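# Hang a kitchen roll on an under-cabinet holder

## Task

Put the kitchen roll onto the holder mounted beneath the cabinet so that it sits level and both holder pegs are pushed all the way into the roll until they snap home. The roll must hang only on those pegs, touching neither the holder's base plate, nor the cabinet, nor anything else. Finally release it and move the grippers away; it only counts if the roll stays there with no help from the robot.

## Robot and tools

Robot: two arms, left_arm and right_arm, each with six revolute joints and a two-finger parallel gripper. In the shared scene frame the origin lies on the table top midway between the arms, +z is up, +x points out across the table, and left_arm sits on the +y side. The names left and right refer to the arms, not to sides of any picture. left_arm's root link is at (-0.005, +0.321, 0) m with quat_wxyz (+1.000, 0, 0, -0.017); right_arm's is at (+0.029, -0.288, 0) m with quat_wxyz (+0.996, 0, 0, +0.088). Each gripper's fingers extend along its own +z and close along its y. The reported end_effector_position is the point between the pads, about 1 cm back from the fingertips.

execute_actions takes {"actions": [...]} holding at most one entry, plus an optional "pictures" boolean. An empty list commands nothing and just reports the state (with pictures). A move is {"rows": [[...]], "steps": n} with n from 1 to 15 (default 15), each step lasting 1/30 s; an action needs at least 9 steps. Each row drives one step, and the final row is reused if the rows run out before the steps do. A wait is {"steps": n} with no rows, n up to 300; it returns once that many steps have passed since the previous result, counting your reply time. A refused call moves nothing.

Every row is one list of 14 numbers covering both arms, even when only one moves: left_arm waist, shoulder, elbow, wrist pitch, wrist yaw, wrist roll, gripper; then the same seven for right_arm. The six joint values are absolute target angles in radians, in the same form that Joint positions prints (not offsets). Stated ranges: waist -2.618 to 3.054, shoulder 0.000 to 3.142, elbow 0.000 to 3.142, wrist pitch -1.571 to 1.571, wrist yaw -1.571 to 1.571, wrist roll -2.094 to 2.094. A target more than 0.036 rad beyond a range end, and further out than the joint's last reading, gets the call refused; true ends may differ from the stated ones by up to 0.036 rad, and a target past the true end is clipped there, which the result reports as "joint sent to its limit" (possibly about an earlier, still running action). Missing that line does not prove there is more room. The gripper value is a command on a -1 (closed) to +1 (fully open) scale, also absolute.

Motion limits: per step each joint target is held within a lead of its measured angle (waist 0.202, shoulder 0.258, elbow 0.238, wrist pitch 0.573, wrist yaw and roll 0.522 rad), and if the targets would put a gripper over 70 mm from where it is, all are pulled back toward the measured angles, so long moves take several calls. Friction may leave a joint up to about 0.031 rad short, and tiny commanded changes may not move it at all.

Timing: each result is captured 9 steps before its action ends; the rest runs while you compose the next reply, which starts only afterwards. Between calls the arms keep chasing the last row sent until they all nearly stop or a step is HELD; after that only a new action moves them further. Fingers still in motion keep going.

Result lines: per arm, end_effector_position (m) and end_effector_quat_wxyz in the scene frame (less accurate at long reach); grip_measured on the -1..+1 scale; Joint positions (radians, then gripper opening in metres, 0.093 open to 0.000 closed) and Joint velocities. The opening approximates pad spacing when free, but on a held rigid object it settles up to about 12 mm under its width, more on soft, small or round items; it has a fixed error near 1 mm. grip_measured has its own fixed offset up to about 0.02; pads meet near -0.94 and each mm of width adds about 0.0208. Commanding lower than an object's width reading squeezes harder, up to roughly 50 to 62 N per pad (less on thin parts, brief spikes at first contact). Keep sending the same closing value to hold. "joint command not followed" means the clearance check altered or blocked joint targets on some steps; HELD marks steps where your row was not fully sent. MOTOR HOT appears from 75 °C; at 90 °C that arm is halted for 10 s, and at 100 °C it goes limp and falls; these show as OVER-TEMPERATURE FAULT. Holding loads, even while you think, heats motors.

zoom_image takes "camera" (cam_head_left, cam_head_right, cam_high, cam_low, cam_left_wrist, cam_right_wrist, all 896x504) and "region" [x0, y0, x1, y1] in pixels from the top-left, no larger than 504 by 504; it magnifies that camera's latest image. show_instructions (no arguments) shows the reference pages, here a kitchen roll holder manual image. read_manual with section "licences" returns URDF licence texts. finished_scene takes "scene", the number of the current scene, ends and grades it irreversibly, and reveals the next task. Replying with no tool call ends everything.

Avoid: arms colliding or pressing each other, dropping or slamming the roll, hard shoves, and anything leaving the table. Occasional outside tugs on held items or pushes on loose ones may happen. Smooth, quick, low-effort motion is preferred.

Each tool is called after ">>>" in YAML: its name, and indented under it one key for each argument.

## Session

>>> execute_actions:
  actions: []

>>> show_instructions:

Scene clock: 0.00 s of 6000.00 s.
left_arm: end_effector_position=(+0.3282, +0.1631, +0.2913) grip_measured=+0.980 end_effector_quat_wxyz=(+0.567, +0.606, +0.500, -0.245) | right_arm: end_effector_position=(+0.0690, -0.4377, +0.1723) grip_measured=+1.000 end_effector_quat_wxyz=(+0.023, +0.166, +0.958, -0.232)
Joint positions: left_arm=[ 0.03   1.417  1.197 -0.49   1.201  1.149  0.092] | right_arm=[-1.191  0.744  0.905 -1.341  0.27  -0.725  0.093]
Joint velocities: left_arm=[ 0.007 -0.012 -0.002  0.007 -0.022 -0.051  0.   ] | right_arm=[-0.012 -0.002 -0.007 -0.007 -0.051 -0.007  0.   ]

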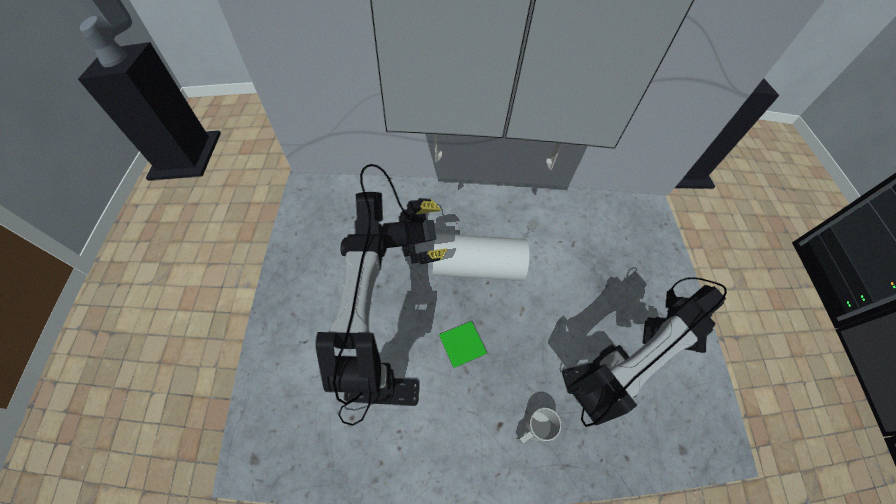

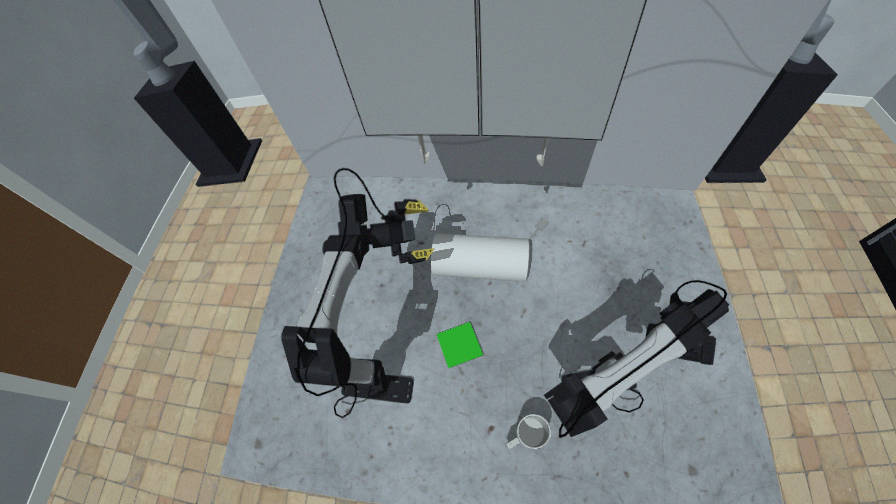

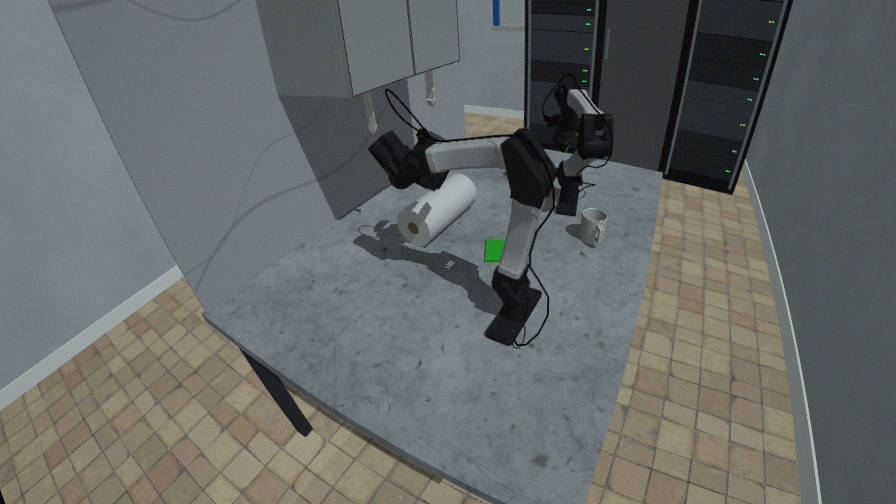

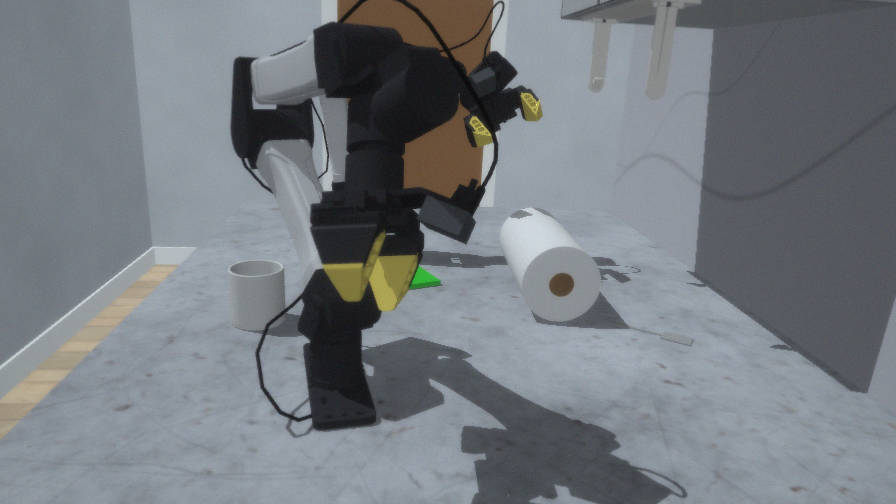

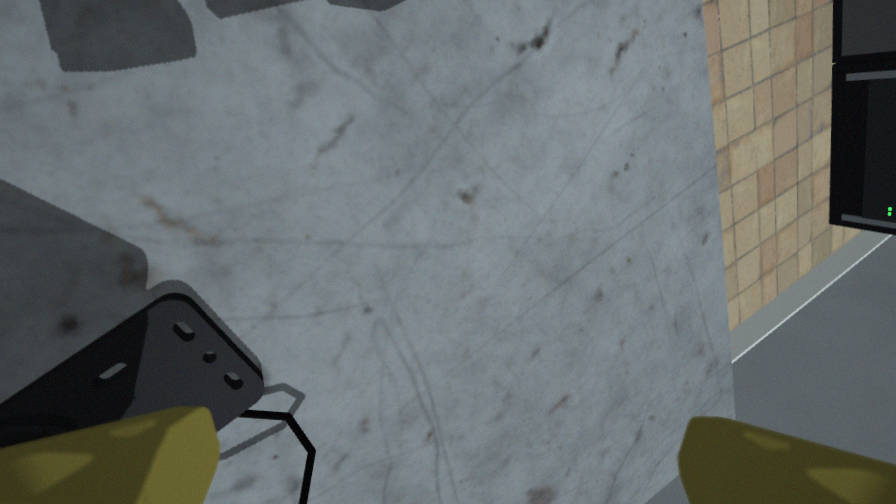

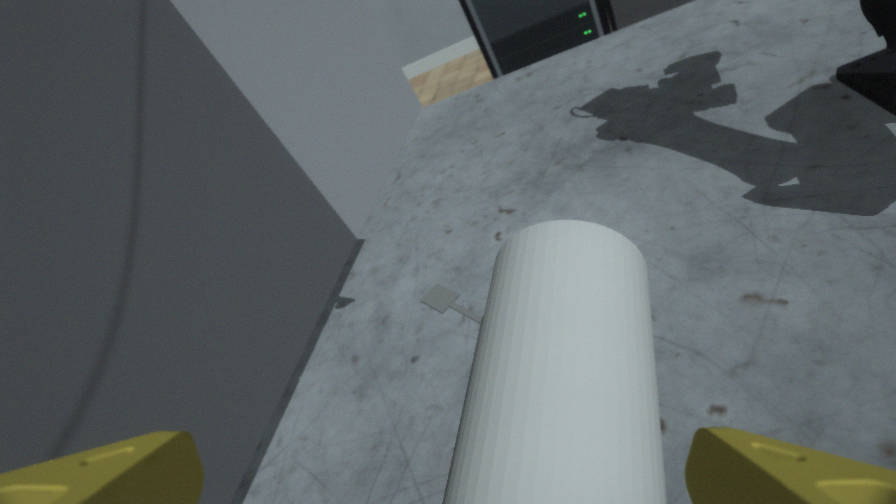

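Reference images for this scene: kitchen roll holder manual.

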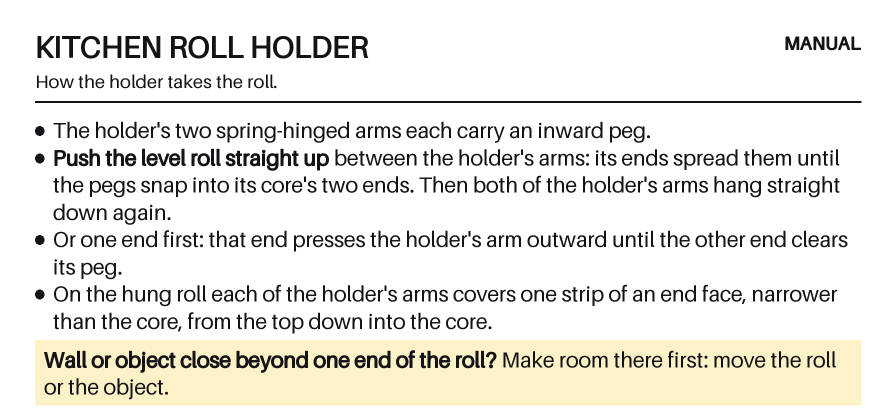

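>>> execute_actions:
  actions:
    - {"rows":[[0.26,1.7,1.0,0.165,1.25,0.95,-1,-0.26,1.75,0.85,0.9,-1.56,-0.5,0.2]]}

>>> execute_actions:
  actions:
    - {"steps":30}

>>> execute_actions:
  actions:
    - {"rows":[[0.26,1.76,0.97,0.165,1.25,0.95,-1,-0.26,1.82,0.82,0.9,-1.56,-0.5,0.2],[0.26,1.82,0.97,0.165,1.25,0.95,-1,-0.26,1.88,0.82,0.9,-1.56,-0.5,0.2],[0.26,1.87,0.96,0.165,1.25,0.95,-1,-0.26,1.94,0.82,0.9,-1.56,-0.5,0.2],[0.26,1.92,0.96,0.165,1.25,0.95,-1,-0.26,2.0,0.82,0.9,-1.56,-0.5,0.2],[0.26,1.97,0.96,0.165,1.25,0.95,-1,-0.26,2.05,0.82,0.9,-1.56,-0.5,0.2],[0.26,2.01,0.96,0.165,1.25,0.95,-1,-0.26,2.1,0.82,0.9,-1.56,-0.5,0.2],[0.26,2.05,0.96,0.165,1.25,0.95,-1,-0.26,2.14,0.82,0.9,-1.56,-0.5,0.2],[0.26,2.08,0.96,0.165,1.25,0.95,-1,-0.26,2.17,0.82,0.9,-1.56,-0.5,0.2],[0.26,2.1,0.96,0.165,1.25,0.95,-1,-0.26,2.2,0.82,0.9,-1.56,-0.5,0.2]]}

>>> execute_actions:
  actions:
    - {"steps":20}
  pictures: true

Scene clock: 1.33 s of 6000.00 s.
left_arm: end_effector_position=(+0.3902, +0.2274, +0.2256) grip_measured=-0.641 end_effector_quat_wxyz=(+0.592, +0.541, +0.554, -0.223) | right_arm: end_effector_position=(+0.1844, -0.4531, +0.1617) grip_measured=+0.204 end_effector_quat_wxyz=(+0.180, +0.093, +0.967, -0.155)
Joint positions: left_arm=[ 0.203  1.61   1.076 -0.123  1.238  1.044  0.014] | right_arm=[-0.995  0.953  0.905 -1.044 -0.006 -0.625  0.055]
Joint velocities: left_arm=[ 0.911  1.38  -0.828  2.103 -0.037 -0.608 -0.422] | right_arm=[ 1.043  1.248 -0.007  1.751 -1.487  0.359 -0.003]
Steps of this call (steps 1 to 34: nothing new was sent; steps 35 to 40: the first 6 steps of this action). Readings (joint positions):
35: left_arm=[0.041 1.427 1.183 -0.447 1.215 1.134] | right_arm=[-1.175 0.756 0.905 -1.320 0.240 -0.708]
36: left_arm=[0.066 1.446 1.167 -0.383 1.226 1.117] | right_arm=[-1.139 0.784 0.905 -1.272 0.192 -0.688]
38: left_arm=[0.135 1.518 1.128 -0.260 1.235 1.084] | right_arm=[-1.068 0.866 0.905 -1.160 0.094 -0.654]
40: the state above

Scene clock: 2.33 s of 6000.00 s.
left_arm: end_effector_position=(+0.4100, +0.2560, +0.1890) grip_measured=-1.000 end_effector_quat_wxyz=(+0.609, +0.513, +0.569, -0.205) | right_arm: end_effector_position=(+0.3900, -0.1468, +0.2166) grip_measured=+0.202 end_effector_quat_wxyz=(+0.623, -0.580, +0.406, +0.333)
Joint positions: left_arm=[0.266 1.713 0.993 0.148 1.243 0.956 0.   ] | right_arm=[-0.251  1.753  0.858  0.857 -1.527 -0.506  0.055]
Joint velocities: left_arm=[-0.007 -0.002 -0.007  0.037  0.022 -0.022  0.   ] | right_arm=[-0.002 -0.007 -0.022  0.3   -0.154 -0.066 -0.001]
joint sent to its limit (right arm) — the command would take joint 5 (wrist yaw) past its lower limit, so that joint was sent only as far as its limit.
Kept back: nothing.
Steps of this call (steps 1 to 9: the last 9 steps of your previous action; steps 10 to 30: the robot went on to your last target). Readings (joint positions):
1: left_arm=[0.231 1.654 1.051 -0.067 1.236 1.026] | right_arm=[-0.958 0.998 0.905 -0.984 -0.057 -0.613]
2: left_arm=[0.252 1.691 1.029 -0.029 1.233 1.012] | right_arm=[-0.921 1.043 0.905 -0.924 -0.109 -0.602]
4: left_arm=[0.269 1.730 1.000 0.016 1.229 0.991] | right_arm=[-0.845 1.136 0.905 -0.799 -0.215 -0.583]
8: left_arm=[0.266 1.724 0.993 0.086 1.235 0.970] | right_arm=[-0.686 1.335 0.905 -0.533 -0.441 -0.554]
30: the state above

Scene clock: 2.53 s of 6000.00 s.
left_arm: end_effector_position=(+0.4188, +0.2575, +0.1256) grip_measured=-1.000 end_effector_quat_wxyz=(+0.576, +0.487, +0.605, -0.256) | right_arm: end_effector_position=(+0.4019, -0.1476, +0.1508) grip_measured=+0.202 end_effector_quat_wxyz=(+0.590, -0.552, +0.445, +0.386)
Joint positions: left_arm=[0.266 1.894 0.993 0.178 1.254 0.956 0.   ] | right_arm=[-0.251  1.962  0.858  0.912 -1.546 -0.505  0.055]
Joint velocities: left_arm=[-0.002  1.604 -0.002 -0.095 -0.051  0.022  0.   ] | right_arm=[-0.012  1.712  0.002  0.051 -0.051  0.007 -0.   ]
joint sent to its limit (right arm) — the command would take joint 5 (wrist yaw) past its lower limit, so that joint was sent only as far as its limit.
Steps of this call (steps 1 to 6: the first 6 steps of this action). Readings (joint positions):
1: left_arm=[0.266 1.717 0.993 0.150 1.245 0.956] | right_arm=[-0.251 1.758 0.858 0.869 -1.533 -0.506]
2: left_arm=[0.266 1.729 0.993 0.157 1.248 0.956] | right_arm=[-0.251 1.774 0.858 0.884 -1.538 -0.506]
4: left_arm=[0.266 1.792 0.993 0.174 1.254 0.956] | right_arm=[-0.251 1.849 0.858 0.909 -1.545 -0.505]
6: the state above

Scene clock: 3.20 s of 6000.00 s.
left_arm: end_effector_position=(+0.3996, +0.2535, +0.0302) grip_measured=-1.000 end_effector_quat_wxyz=(+0.500, +0.427, +0.673, -0.337) | right_arm: end_effector_position=(+0.3902, -0.1467, +0.0588) grip_measured=+0.203 end_effector_quat_wxyz=(+0.522, -0.481, +0.523, +0.471)
Joint positions: left_arm=[0.266 2.116 0.957 0.151 1.243 0.956 0.   ] | right_arm=[-0.251  2.21   0.823  0.892 -1.551 -0.504  0.055]
Joint velocities: left_arm=[-0.002 -0.007 -0.007 -0.037  0.022 -0.037  0.   ] | right_arm=[-0.007 -0.012 -0.007 -0.066 -0.037  0.022  0.001]
joint sent to its limit (right arm) — the command would take joint 5 (wrist yaw) past its lower limit, so that joint was sent only as far as its limit.
Kept back: nothing.
Steps of this call (steps 1 to 9: the last 9 steps of your previous action; steps 10 to 20: the robot went on to your last target). Readings (joint positions):
1: left_arm=[0.266 1.950 0.993 0.178 1.253 0.956] | right_arm=[-0.251 2.023 0.858 0.912 -1.547 -0.505]
2: left_arm=[0.266 2.005 0.991 0.178 1.251 0.956] | right_arm=[-0.251 2.080 0.856 0.909 -1.546 -0.505]
4: left_arm=[0.266 2.088 0.978 0.169 1.245 0.956] | right_arm=[-0.251 2.169 0.843 0.898 -1.546 -0.505]
8: left_arm=[0.266 2.127 0.957 0.146 1.242 0.956] | right_arm=[-0.251 2.210 0.823 0.881 -1.548 -0.504]
20: the state above

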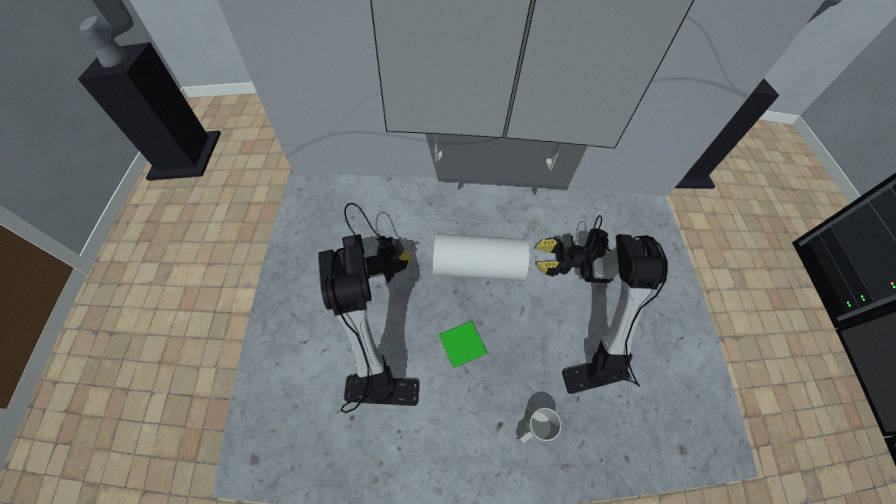

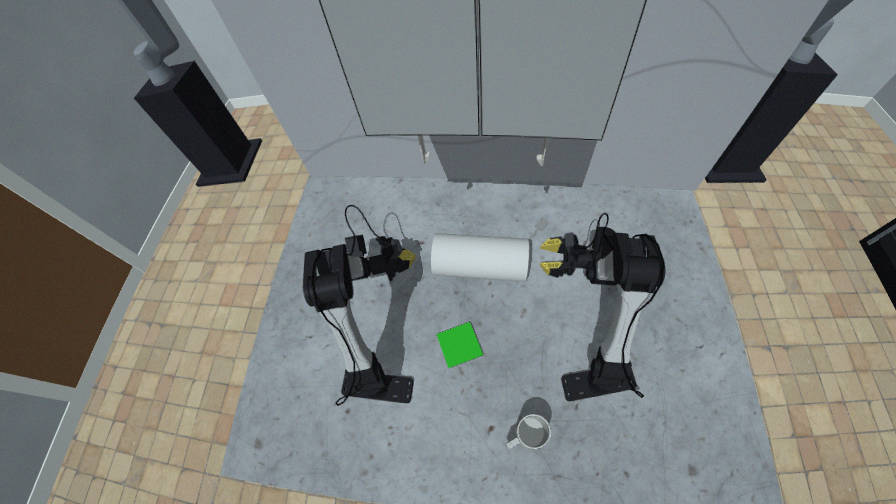

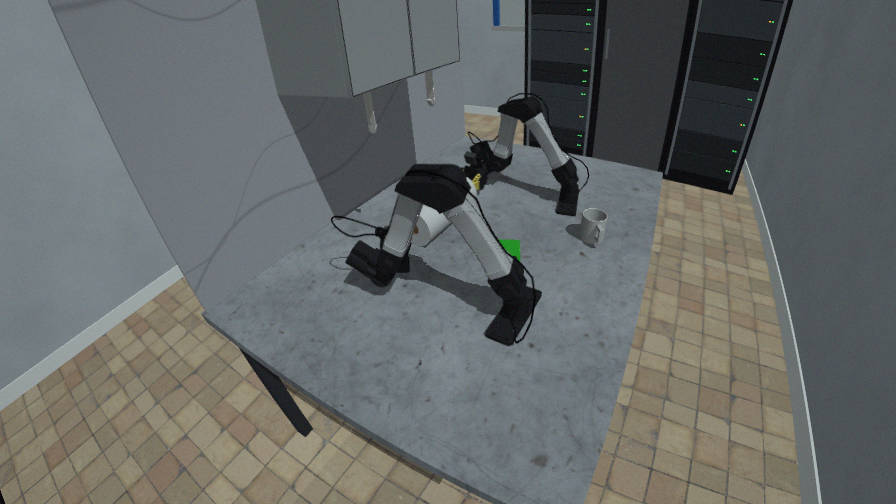

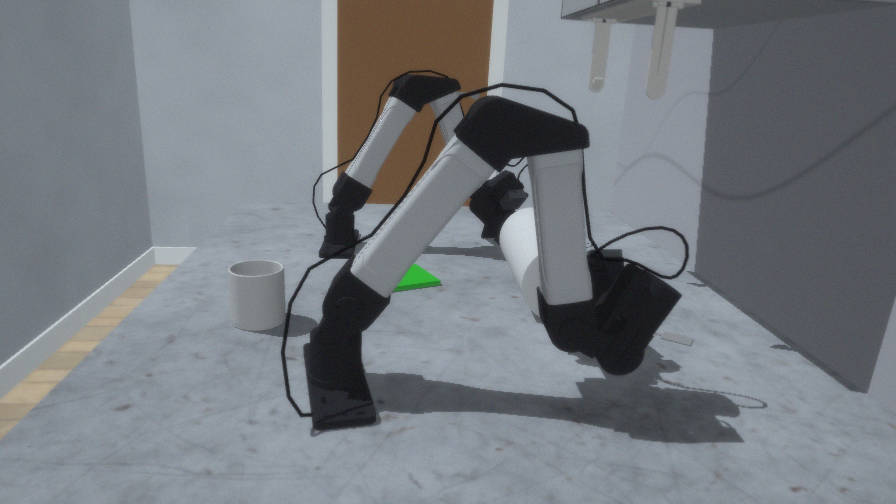

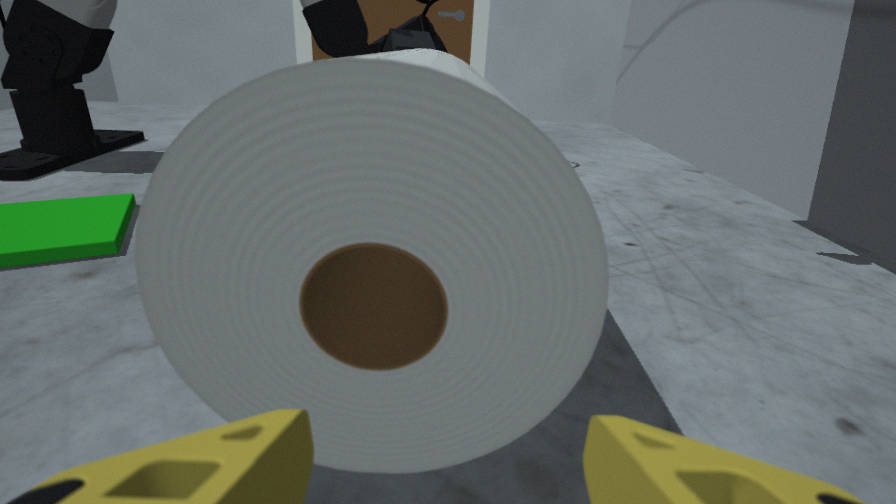

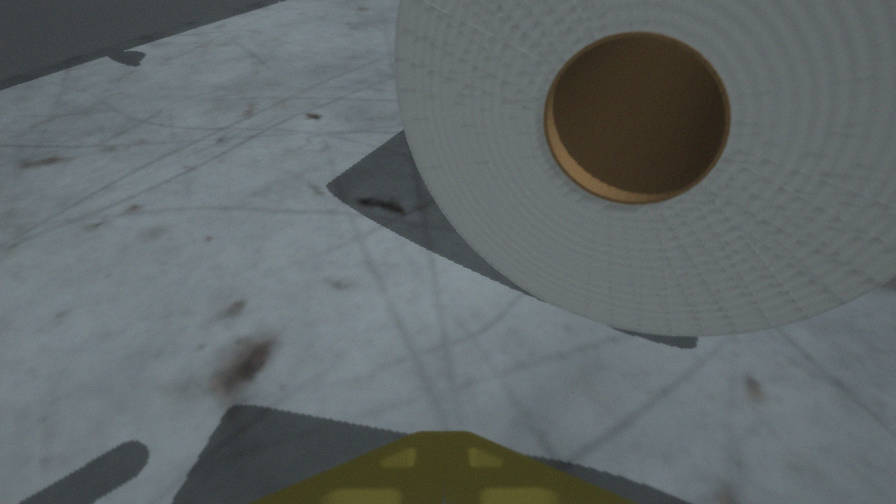

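>>> execute_actions:
  actions:
    - {"rows":[[0.24,2.1,0.96,0.165,1.25,0.95,-1,-0.24,2.2,0.79,0.92,-1.53,-0.5,0.2],[0.22,2.1,0.96,0.165,1.25,0.95,-1,-0.225,2.2,0.77,0.94,-1.51,-0.5,0.2],[0.2,2.1,0.96,0.165,1.25,0.95,-1,-0.21,2.2,0.76,0.95,-1.49,-0.5,0.2],[0.18,2.1,0.96,0.165,1.25,0.95,-1,-0.195,2.2,0.76,0.95,-1.47,-0.5,0.2],[0.16,2.1,0.96,0.165,1.25,0.95,-1,-0.18,2.2,0.76,0.95,-1.45,-0.5,0.2],[0.145,2.1,0.96,0.165,1.25,0.95,-1,-0.17,2.2,0.76,0.95,-1.45,-0.5,0.2],[0.13,2.1,0.96,0.165,1.25,0.95,-1,-0.16,2.2,0.76,0.95,-1.45,-0.5,0.2],[0.115,2.1,0.96,0.165,1.25,0.95,-1,-0.15,2.2,0.76,0.95,-1.45,-0.5,0.2],[0.1,2.1,0.96,0.165,1.25,0.95,-1,-0.14,2.2,0.76,0.95,-1.45,-0.5,0.2],[0.09,2.1,0.96,0.165,1.25,0.95,-1,-0.13,2.2,0.76,0.95,-1.45,-0.5,0.2],[0.08,2.1,0.96,0.165,1.25,0.95,-1,-0.12,2.2,0.76,0.95,-1.45,-0.5,0.2],[0.07,2.1,0.96,0.165,1.25,0.95,-1,-0.11,2.2,0.76,0.95,-1.45,-0.5,0.2],[0.06,2.1,0.96,0.165,1.25,0.95,-1,-0.11,2.2,0.76,0.95,-1.45,-0.5,0.2],[0.05,2.1,0.96,0.165,1.27,0.95,-1,-0.11,2.2,0.76,0.95,-1.45,-0.5,0.2]]}

>>> execute_actions:
  actions:
    - {"steps":22}
  pictures: true

Scene clock: 4.33 s of 6000.00 s.
left_arm: end_effector_position=(+0.3933, +0.2225, +0.0303) grip_measured=-1.000 end_effector_quat_wxyz=(+0.487, +0.453, +0.656, -0.356) | right_arm: end_effector_position=(+0.3818, -0.1312, +0.0504) grip_measured=+0.203 end_effector_quat_wxyz=(+0.515, -0.486, +0.530, +0.467)
Joint positions: left_arm=[0.189 2.116 0.957 0.152 1.243 0.956 0.   ] | right_arm=[-0.207  2.21   0.784  0.926 -1.5   -0.504  0.055]
Joint velocities: left_arm=[-0.662 -0.002 -0.037 -0.007 -0.051  0.037  0.   ] | right_arm=[ 0.466 -0.017 -0.115  0.11   0.315  0.037  0.   ]
joint sent to its limit (right arm) — the command would take joint 5 (wrist yaw) past its lower limit, so that joint was sent only as far as its limit.
Steps of this call (steps 1 to 15: the robot went on to your last target; steps 16 to 28: nothing new was sent; steps 29 to 34: the first 6 steps of this action). Readings (joint positions):
29: left_arm=[0.264 2.116 0.957 0.151 1.243 0.956] | right_arm=[-0.251 2.210 0.822 0.896 -1.549 -0.504]
30: left_arm=[0.259 2.116 0.957 0.151 1.243 0.956] | right_arm=[-0.250 2.210 0.817 0.904 -1.543 -0.504]
32: left_arm=[0.232 2.116 0.957 0.152 1.243 0.956] | right_arm=[-0.236 2.210 0.798 0.920 -1.523 -0.504]
34: the state above

Scene clock: 5.07 s of 6000.00 s.
left_arm: end_effector_position=(+0.3813, +0.1812, +0.0299) grip_measured=-1.000 end_effector_quat_wxyz=(+0.468, +0.488, +0.632, -0.379) | right_arm: end_effector_position=(+0.3749, -0.1051, +0.0480) grip_measured=+0.203 end_effector_quat_wxyz=(+0.505, -0.504, +0.522, +0.468)
Joint positions: left_arm=[0.083 2.116 0.957 0.155 1.239 0.956 0.   ] | right_arm=[-0.131  2.21   0.781  0.944 -1.458 -0.503  0.055]
Joint velocities: left_arm=[-0.012  0.002 -0.012 -0.022 -0.051 -0.037  0.   ] | right_arm=[-0.002 -0.002  0.007 -0.007  0.066  0.007  0.   ]
Kept back: nothing.
Steps of this call (steps 1 to 9: the last 9 steps of your previous action; steps 10 to 22: the robot went on to your last target). Readings (joint positions):
1: left_arm=[0.167 2.116 0.957 0.152 1.243 0.956] | right_arm=[-0.191 2.210 0.782 0.928 -1.491 -0.504]
2: left_arm=[0.147 2.116 0.957 0.152 1.243 0.956] | right_arm=[-0.176 2.210 0.781 0.930 -1.485 -0.504]
4: left_arm=[0.111 2.116 0.957 0.152 1.244 0.956] | right_arm=[-0.151 2.210 0.781 0.935 -1.475 -0.504]
8: left_arm=[0.084 2.116 0.957 0.153 1.239 0.956] | right_arm=[-0.131 2.210 0.781 0.942 -1.462 -0.504]
22: the state above

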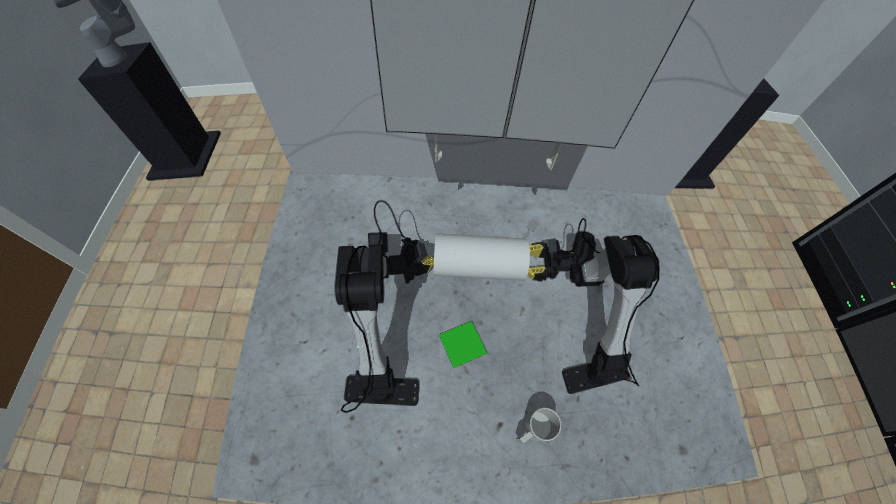

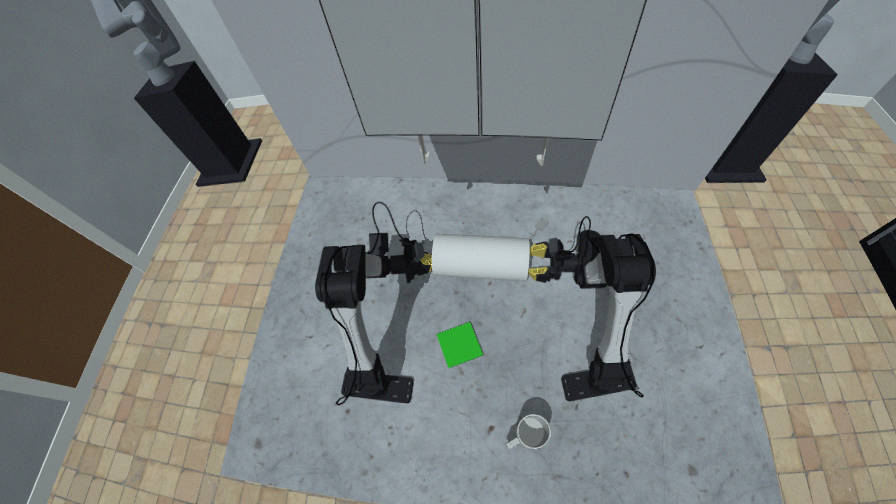

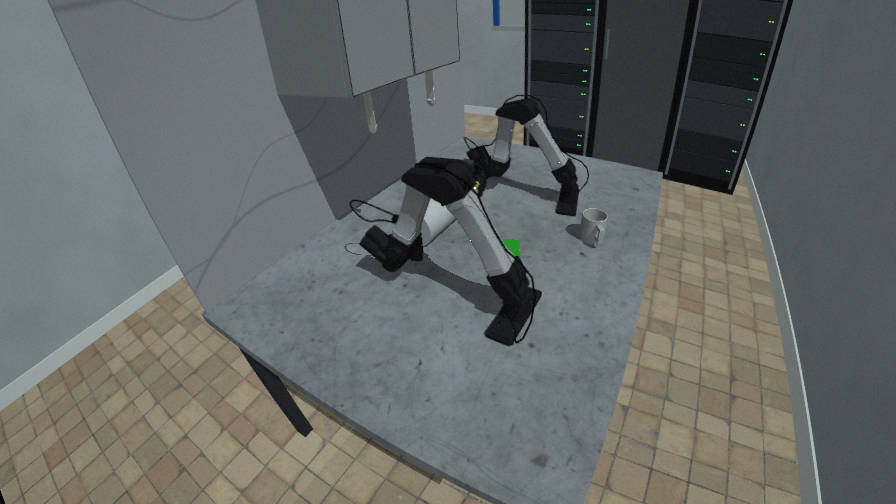

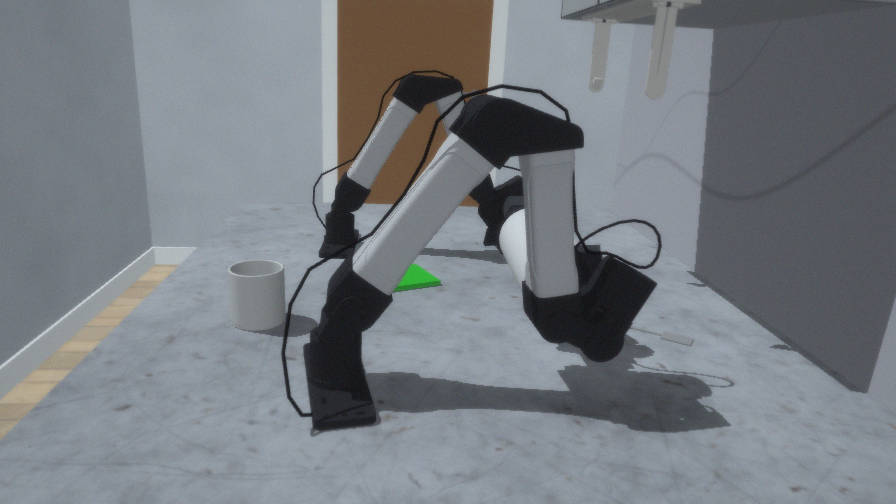

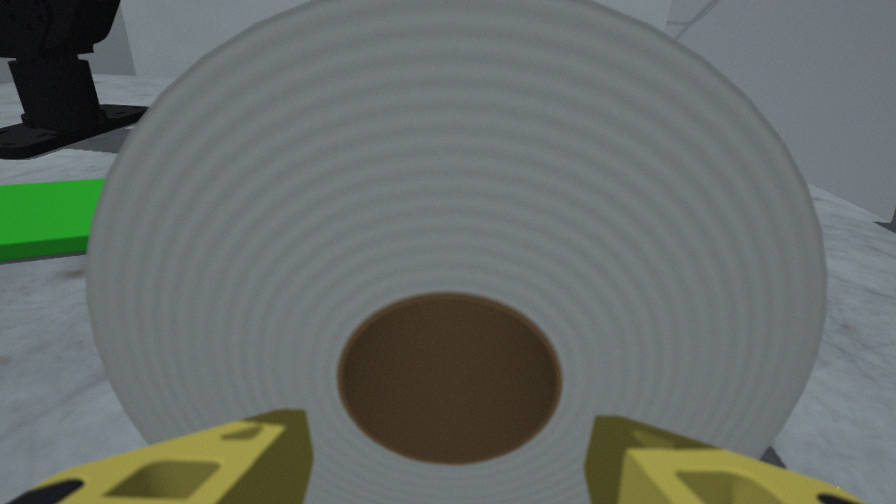

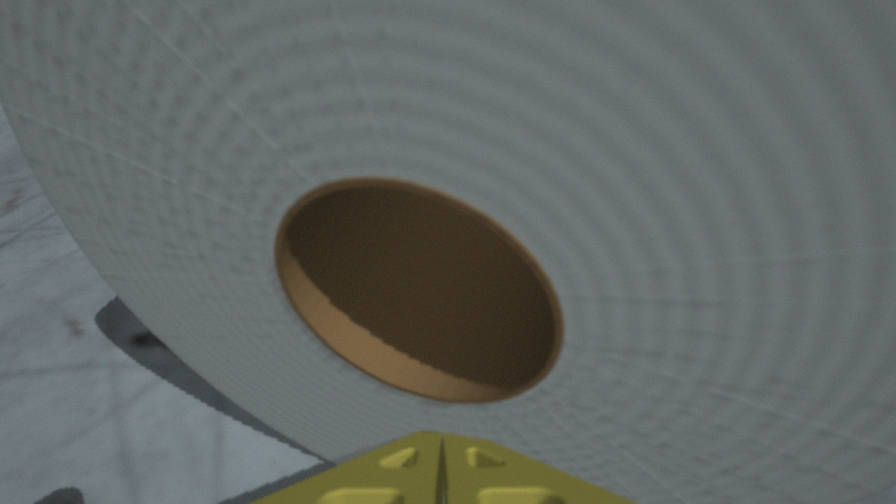

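>>> execute_actions:
  actions:
    - {"rows":[[0.04,2.1,0.97,0.17,1.29,0.95,-1,-0.095,2.2,0.78,0.945,-1.46,-0.5,0.2],[0.025,2.1,0.975,0.17,1.31,0.95,-1,-0.08,2.2,0.795,0.945,-1.46,-0.5,0.2],[0.025,2.1,0.975,0.17,1.31,0.95,-1,-0.08,2.2,0.795,0.945,-1.46,-0.5,0.2],[0.025,2.1,0.975,0.17,1.31,0.95,-1,-0.08,2.2,0.795,0.945,-1.46,-0.5,0.2],[0.025,2.1,0.975,0.17,1.31,0.95,-1,-0.08,2.2,0.795,0.945,-1.46,-0.5,0.2],[0.024,2.096,0.997,0.197,1.313,0.903,-1,-0.08,2.192,0.829,0.928,-1.46,-0.475,0.2],[0.023,2.092,1.019,0.223,1.317,0.855,-1,-0.081,2.184,0.863,0.91,-1.46,-0.45,0.2],[0.022,2.089,1.04,0.25,1.32,0.808,-1,-0.081,2.175,0.896,0.893,-1.46,-0.425,0.2],[0.021,2.085,1.062,0.276,1.324,0.76,-1,-0.082,2.167,0.93,0.876,-1.46,-0.4,0.2],[0.02,2.081,1.084,0.303,1.327,0.713,-1,-0.082,2.159,0.964,0.859,-1.465,-0.375,0.2],[0.019,2.078,1.106,0.329,1.331,0.665,-1,-0.083,2.151,0.998,0.842,-1.465,-0.35,0.2],[0.018,2.074,1.127,0.356,1.334,0.618,-1,-0.083,2.142,1.031,0.824,-1.465,-0.325,0.2],[0.017,2.07,1.149,0.382,1.338,0.57,-1,-0.084,2.134,1.065,0.807,-1.47,-0.3,0.2],[0.016,2.066,1.171,0.409,1.341,0.523,-1,-0.084,2.126,1.099,0.79,-1.47,-0.275,0.2],[0.015,2.062,1.193,0.435,1.345,0.475,-1,-0.085,2.118,1.133,0.773,-1.47,-0.25,0.2]]}

>>> execute_actions:
  actions:
    - {"rows":[[0.014,2.059,1.214,0.462,1.348,0.428,-1,-0.085,2.109,1.166,0.755,-1.47,-0.225,0.2],[0.013,2.055,1.236,0.488,1.352,0.38,-1,-0.086,2.101,1.2,0.738,-1.47,-0.2,0.2],[0.012,2.051,1.258,0.515,1.355,0.333,-1,-0.086,2.093,1.234,0.721,-1.475,-0.175,0.2],[0.011,2.047,1.28,0.541,1.359,0.285,-1,-0.087,2.085,1.268,0.704,-1.475,-0.15,0.2],[0.01,2.044,1.301,0.568,1.362,0.238,-1,-0.087,2.076,1.301,0.686,-1.475,-0.125,0.2],[0.009,2.04,1.323,0.594,1.366,0.19,-1,-0.088,2.068,1.335,0.669,-1.475,-0.1,0.2],[0.008,2.036,1.345,0.621,1.369,0.143,-1,-0.088,2.06,1.369,0.652,-1.48,-0.075,0.2],[0.007,2.032,1.367,0.647,1.373,0.095,-1,-0.089,2.052,1.403,0.635,-1.48,-0.05,0.2],[0.006,2.029,1.388,0.674,1.376,0.048,-1,-0.089,2.043,1.436,0.617,-1.48,-0.025,0.2],[0.005,2.025,1.41,0.7,1.38,0,-1,-0.09,2.035,1.47,0.6,-1.48,0,0.2]]}

>>> execute_actions:
  actions:
    - {"steps":28}
  pictures: true

>>> zoom_image:
  camera: "cam_head_left"
  region: [380,110,620,230]

>>> zoom_image:
  camera: "cam_head_right"
  region: [370,110,610,230]

Scene clock: 7.53 s of 6000.00 s.
left_arm: end_effector_position=(+0.3816, +0.1798, +0.0310) grip_measured=-1.000 end_effector_quat_wxyz=(+0.468, +0.488, +0.631, -0.381) | right_arm: end_effector_position=(+0.3755, -0.1047, +0.0484) grip_measured=+0.203 end_effector_quat_wxyz=(+0.504, -0.504, +0.522, +0.469)
Joint positions: left_arm=[0.08  2.116 0.959 0.158 1.243 0.949 0.   ] | right_arm=[-0.13   2.21   0.784  0.942 -1.458 -0.499  0.055]
Joint velocities: left_arm=[ 0.002  0.012  0.076 -0.066 -0.066 -0.198  0.   ] | right_arm=[-0.012 -0.017  0.154 -0.095 -0.095  0.11  -0.   ]
Steps of this call (steps 1 to 15: the robot went on to your last target; steps 16 to 68: nothing new was sent; steps 69 to 74: the first 6 steps of this action). Readings (joint positions):
69: left_arm=[0.083 2.116 0.957 0.155 1.241 0.956] | right_arm=[-0.131 2.210 0.781 0.944 -1.458 -0.502]
70: left_arm=[0.081 2.116 0.957 0.156 1.243 0.956] | right_arm=[-0.130 2.210 0.781 0.944 -1.458 -0.502]
72: left_arm=[0.080 2.116 0.957 0.157 1.243 0.956] | right_arm=[-0.130 2.210 0.781 0.944 -1.458 -0.502]
74: the state above

Scene clock: 8.03 s of 6000.00 s.
left_arm: end_effector_position=(+0.4785, +0.1812, +0.1614) grip_measured=-1.000 end_effector_quat_wxyz=(+0.552, +0.443, +0.599, -0.375) | right_arm: end_effector_position=(+0.4741, -0.1000, +0.1914) grip_measured=+0.203 end_effector_quat_wxyz=(+0.540, -0.516, +0.488, +0.452)
Joint positions: left_arm=[0.075 2.078 1.261 0.452 1.255 0.389 0.   ] | right_arm=[-0.13   2.099  1.261  0.747 -1.463 -0.206  0.055]
Joint velocities: left_arm=[ 0.007 -0.085  0.608  0.74   0.095 -1.297  0.   ] | right_arm=[-0.002 -0.222  0.945 -0.462 -0.095  0.652  0.   ]
Steps of this call (steps 1 to 9: the last 9 steps of your previous action; steps 10 to 15: the first 6 steps of this action). Readings (joint positions):
10: left_arm=[0.075 2.099 1.152 0.326 1.238 0.616] | right_arm=[-0.130 2.145 1.090 0.820 -1.459 -0.325]
11: left_arm=[0.075 2.095 1.174 0.351 1.241 0.571] | right_arm=[-0.130 2.135 1.125 0.806 -1.460 -0.302]
13: left_arm=[0.075 2.086 1.218 0.401 1.248 0.481] | right_arm=[-0.130 2.116 1.194 0.778 -1.462 -0.254]
15: the state above

Scene clock: 8.97 s of 6000.00 s.
left_arm: end_effector_position=(+0.4895, +0.1776, +0.2460) grip_measured=-1.000 end_effector_quat_wxyz=(+0.570, +0.420, +0.569, -0.418) | right_arm: end_effector_position=(+0.4883, -0.1033, +0.2764) grip_measured=+0.203 end_effector_quat_wxyz=(+0.531, -0.499, +0.498, +0.470)
Joint positions: left_arm=[0.072 2.044 1.387 0.653 1.307 0.006 0.   ] | right_arm=[-0.138  2.026  1.466  0.617 -1.472 -0.006  0.055]
Joint velocities: left_arm=[ 0.012 -0.032  0.012  0.007  0.037 -0.037  0.   ] | right_arm=[ 0.012 -0.002 -0.022 -0.022 -0.037  0.022 -0.   ]
Kept back: nothing.
Steps of this call (steps 1 to 9: the last 9 steps of your previous action; steps 10 to 28: the robot went on to your last target). Readings (joint positions):
1: left_arm=[0.075 2.075 1.282 0.476 1.259 0.344] | right_arm=[-0.130 2.091 1.295 0.731 -1.464 -0.182]
2: left_arm=[0.075 2.072 1.302 0.500 1.263 0.299] | right_arm=[-0.130 2.083 1.328 0.715 -1.465 -0.157]
4: left_arm=[0.074 2.067 1.343 0.548 1.272 0.209] | right_arm=[-0.132 2.067 1.396 0.681 -1.467 -0.109]
8: left_arm=[0.072 2.048 1.385 0.622 1.288 0.088] | right_arm=[-0.134 2.032 1.462 0.656 -1.469 -0.048]
28: the state above

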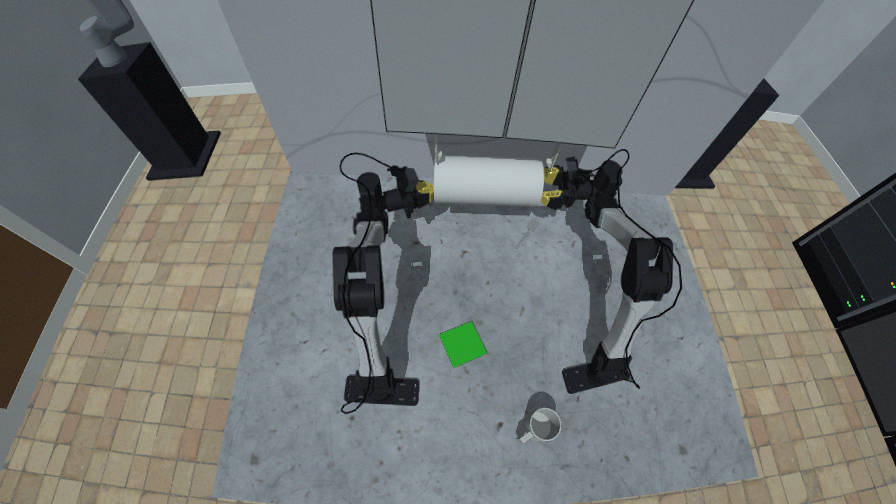

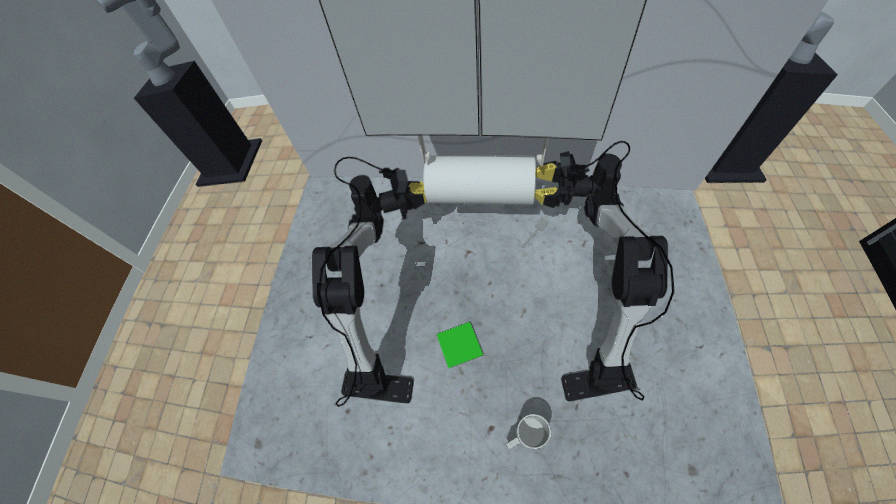

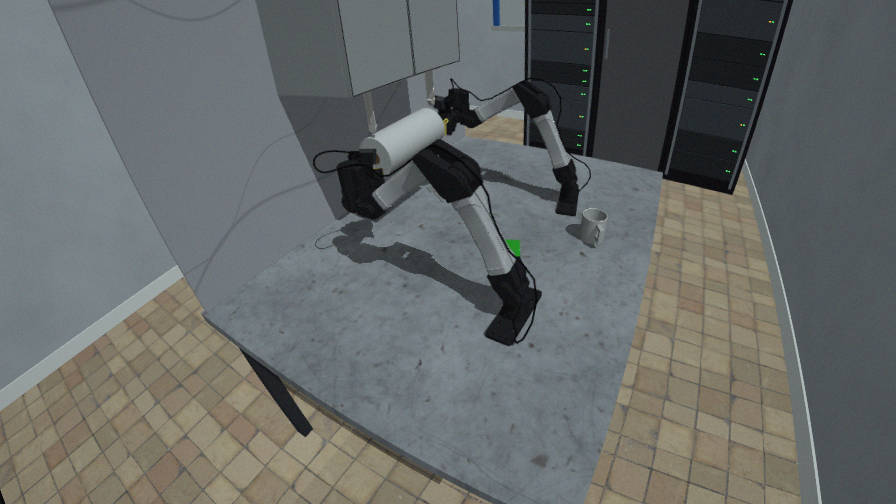

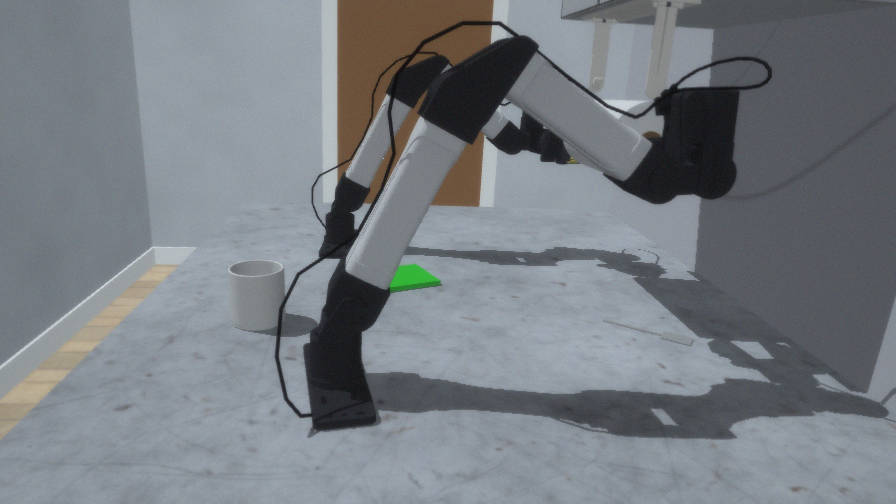

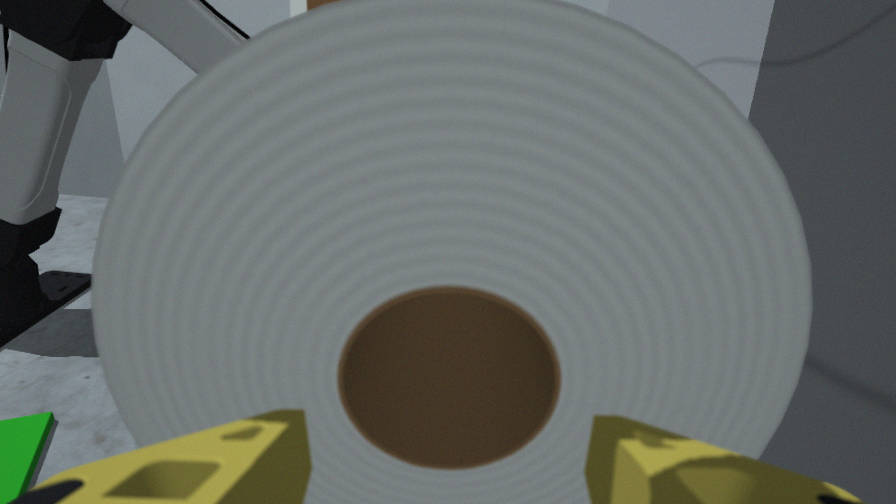

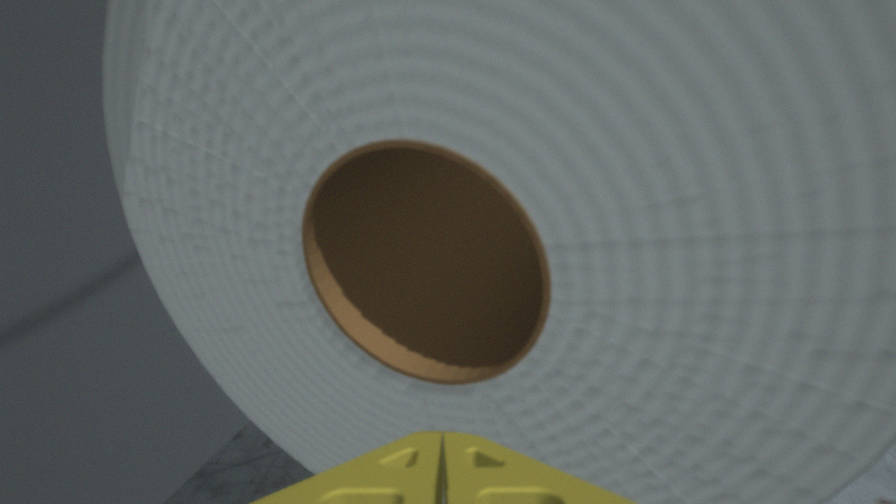

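Region (380, 110, 620, 230) of cam_head_left's 896x504 image, scaled by 2.100, with more detail than that image has.

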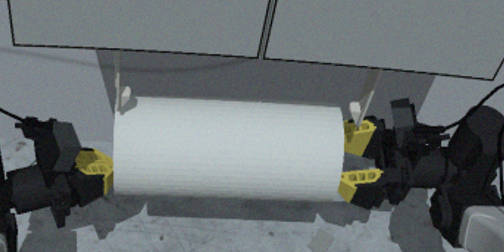

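Region (370, 110, 610, 230) of cam_head_right's 896x504 image, scaled by 2.100, with more detail than that image has.

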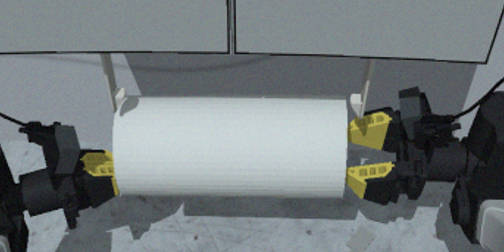

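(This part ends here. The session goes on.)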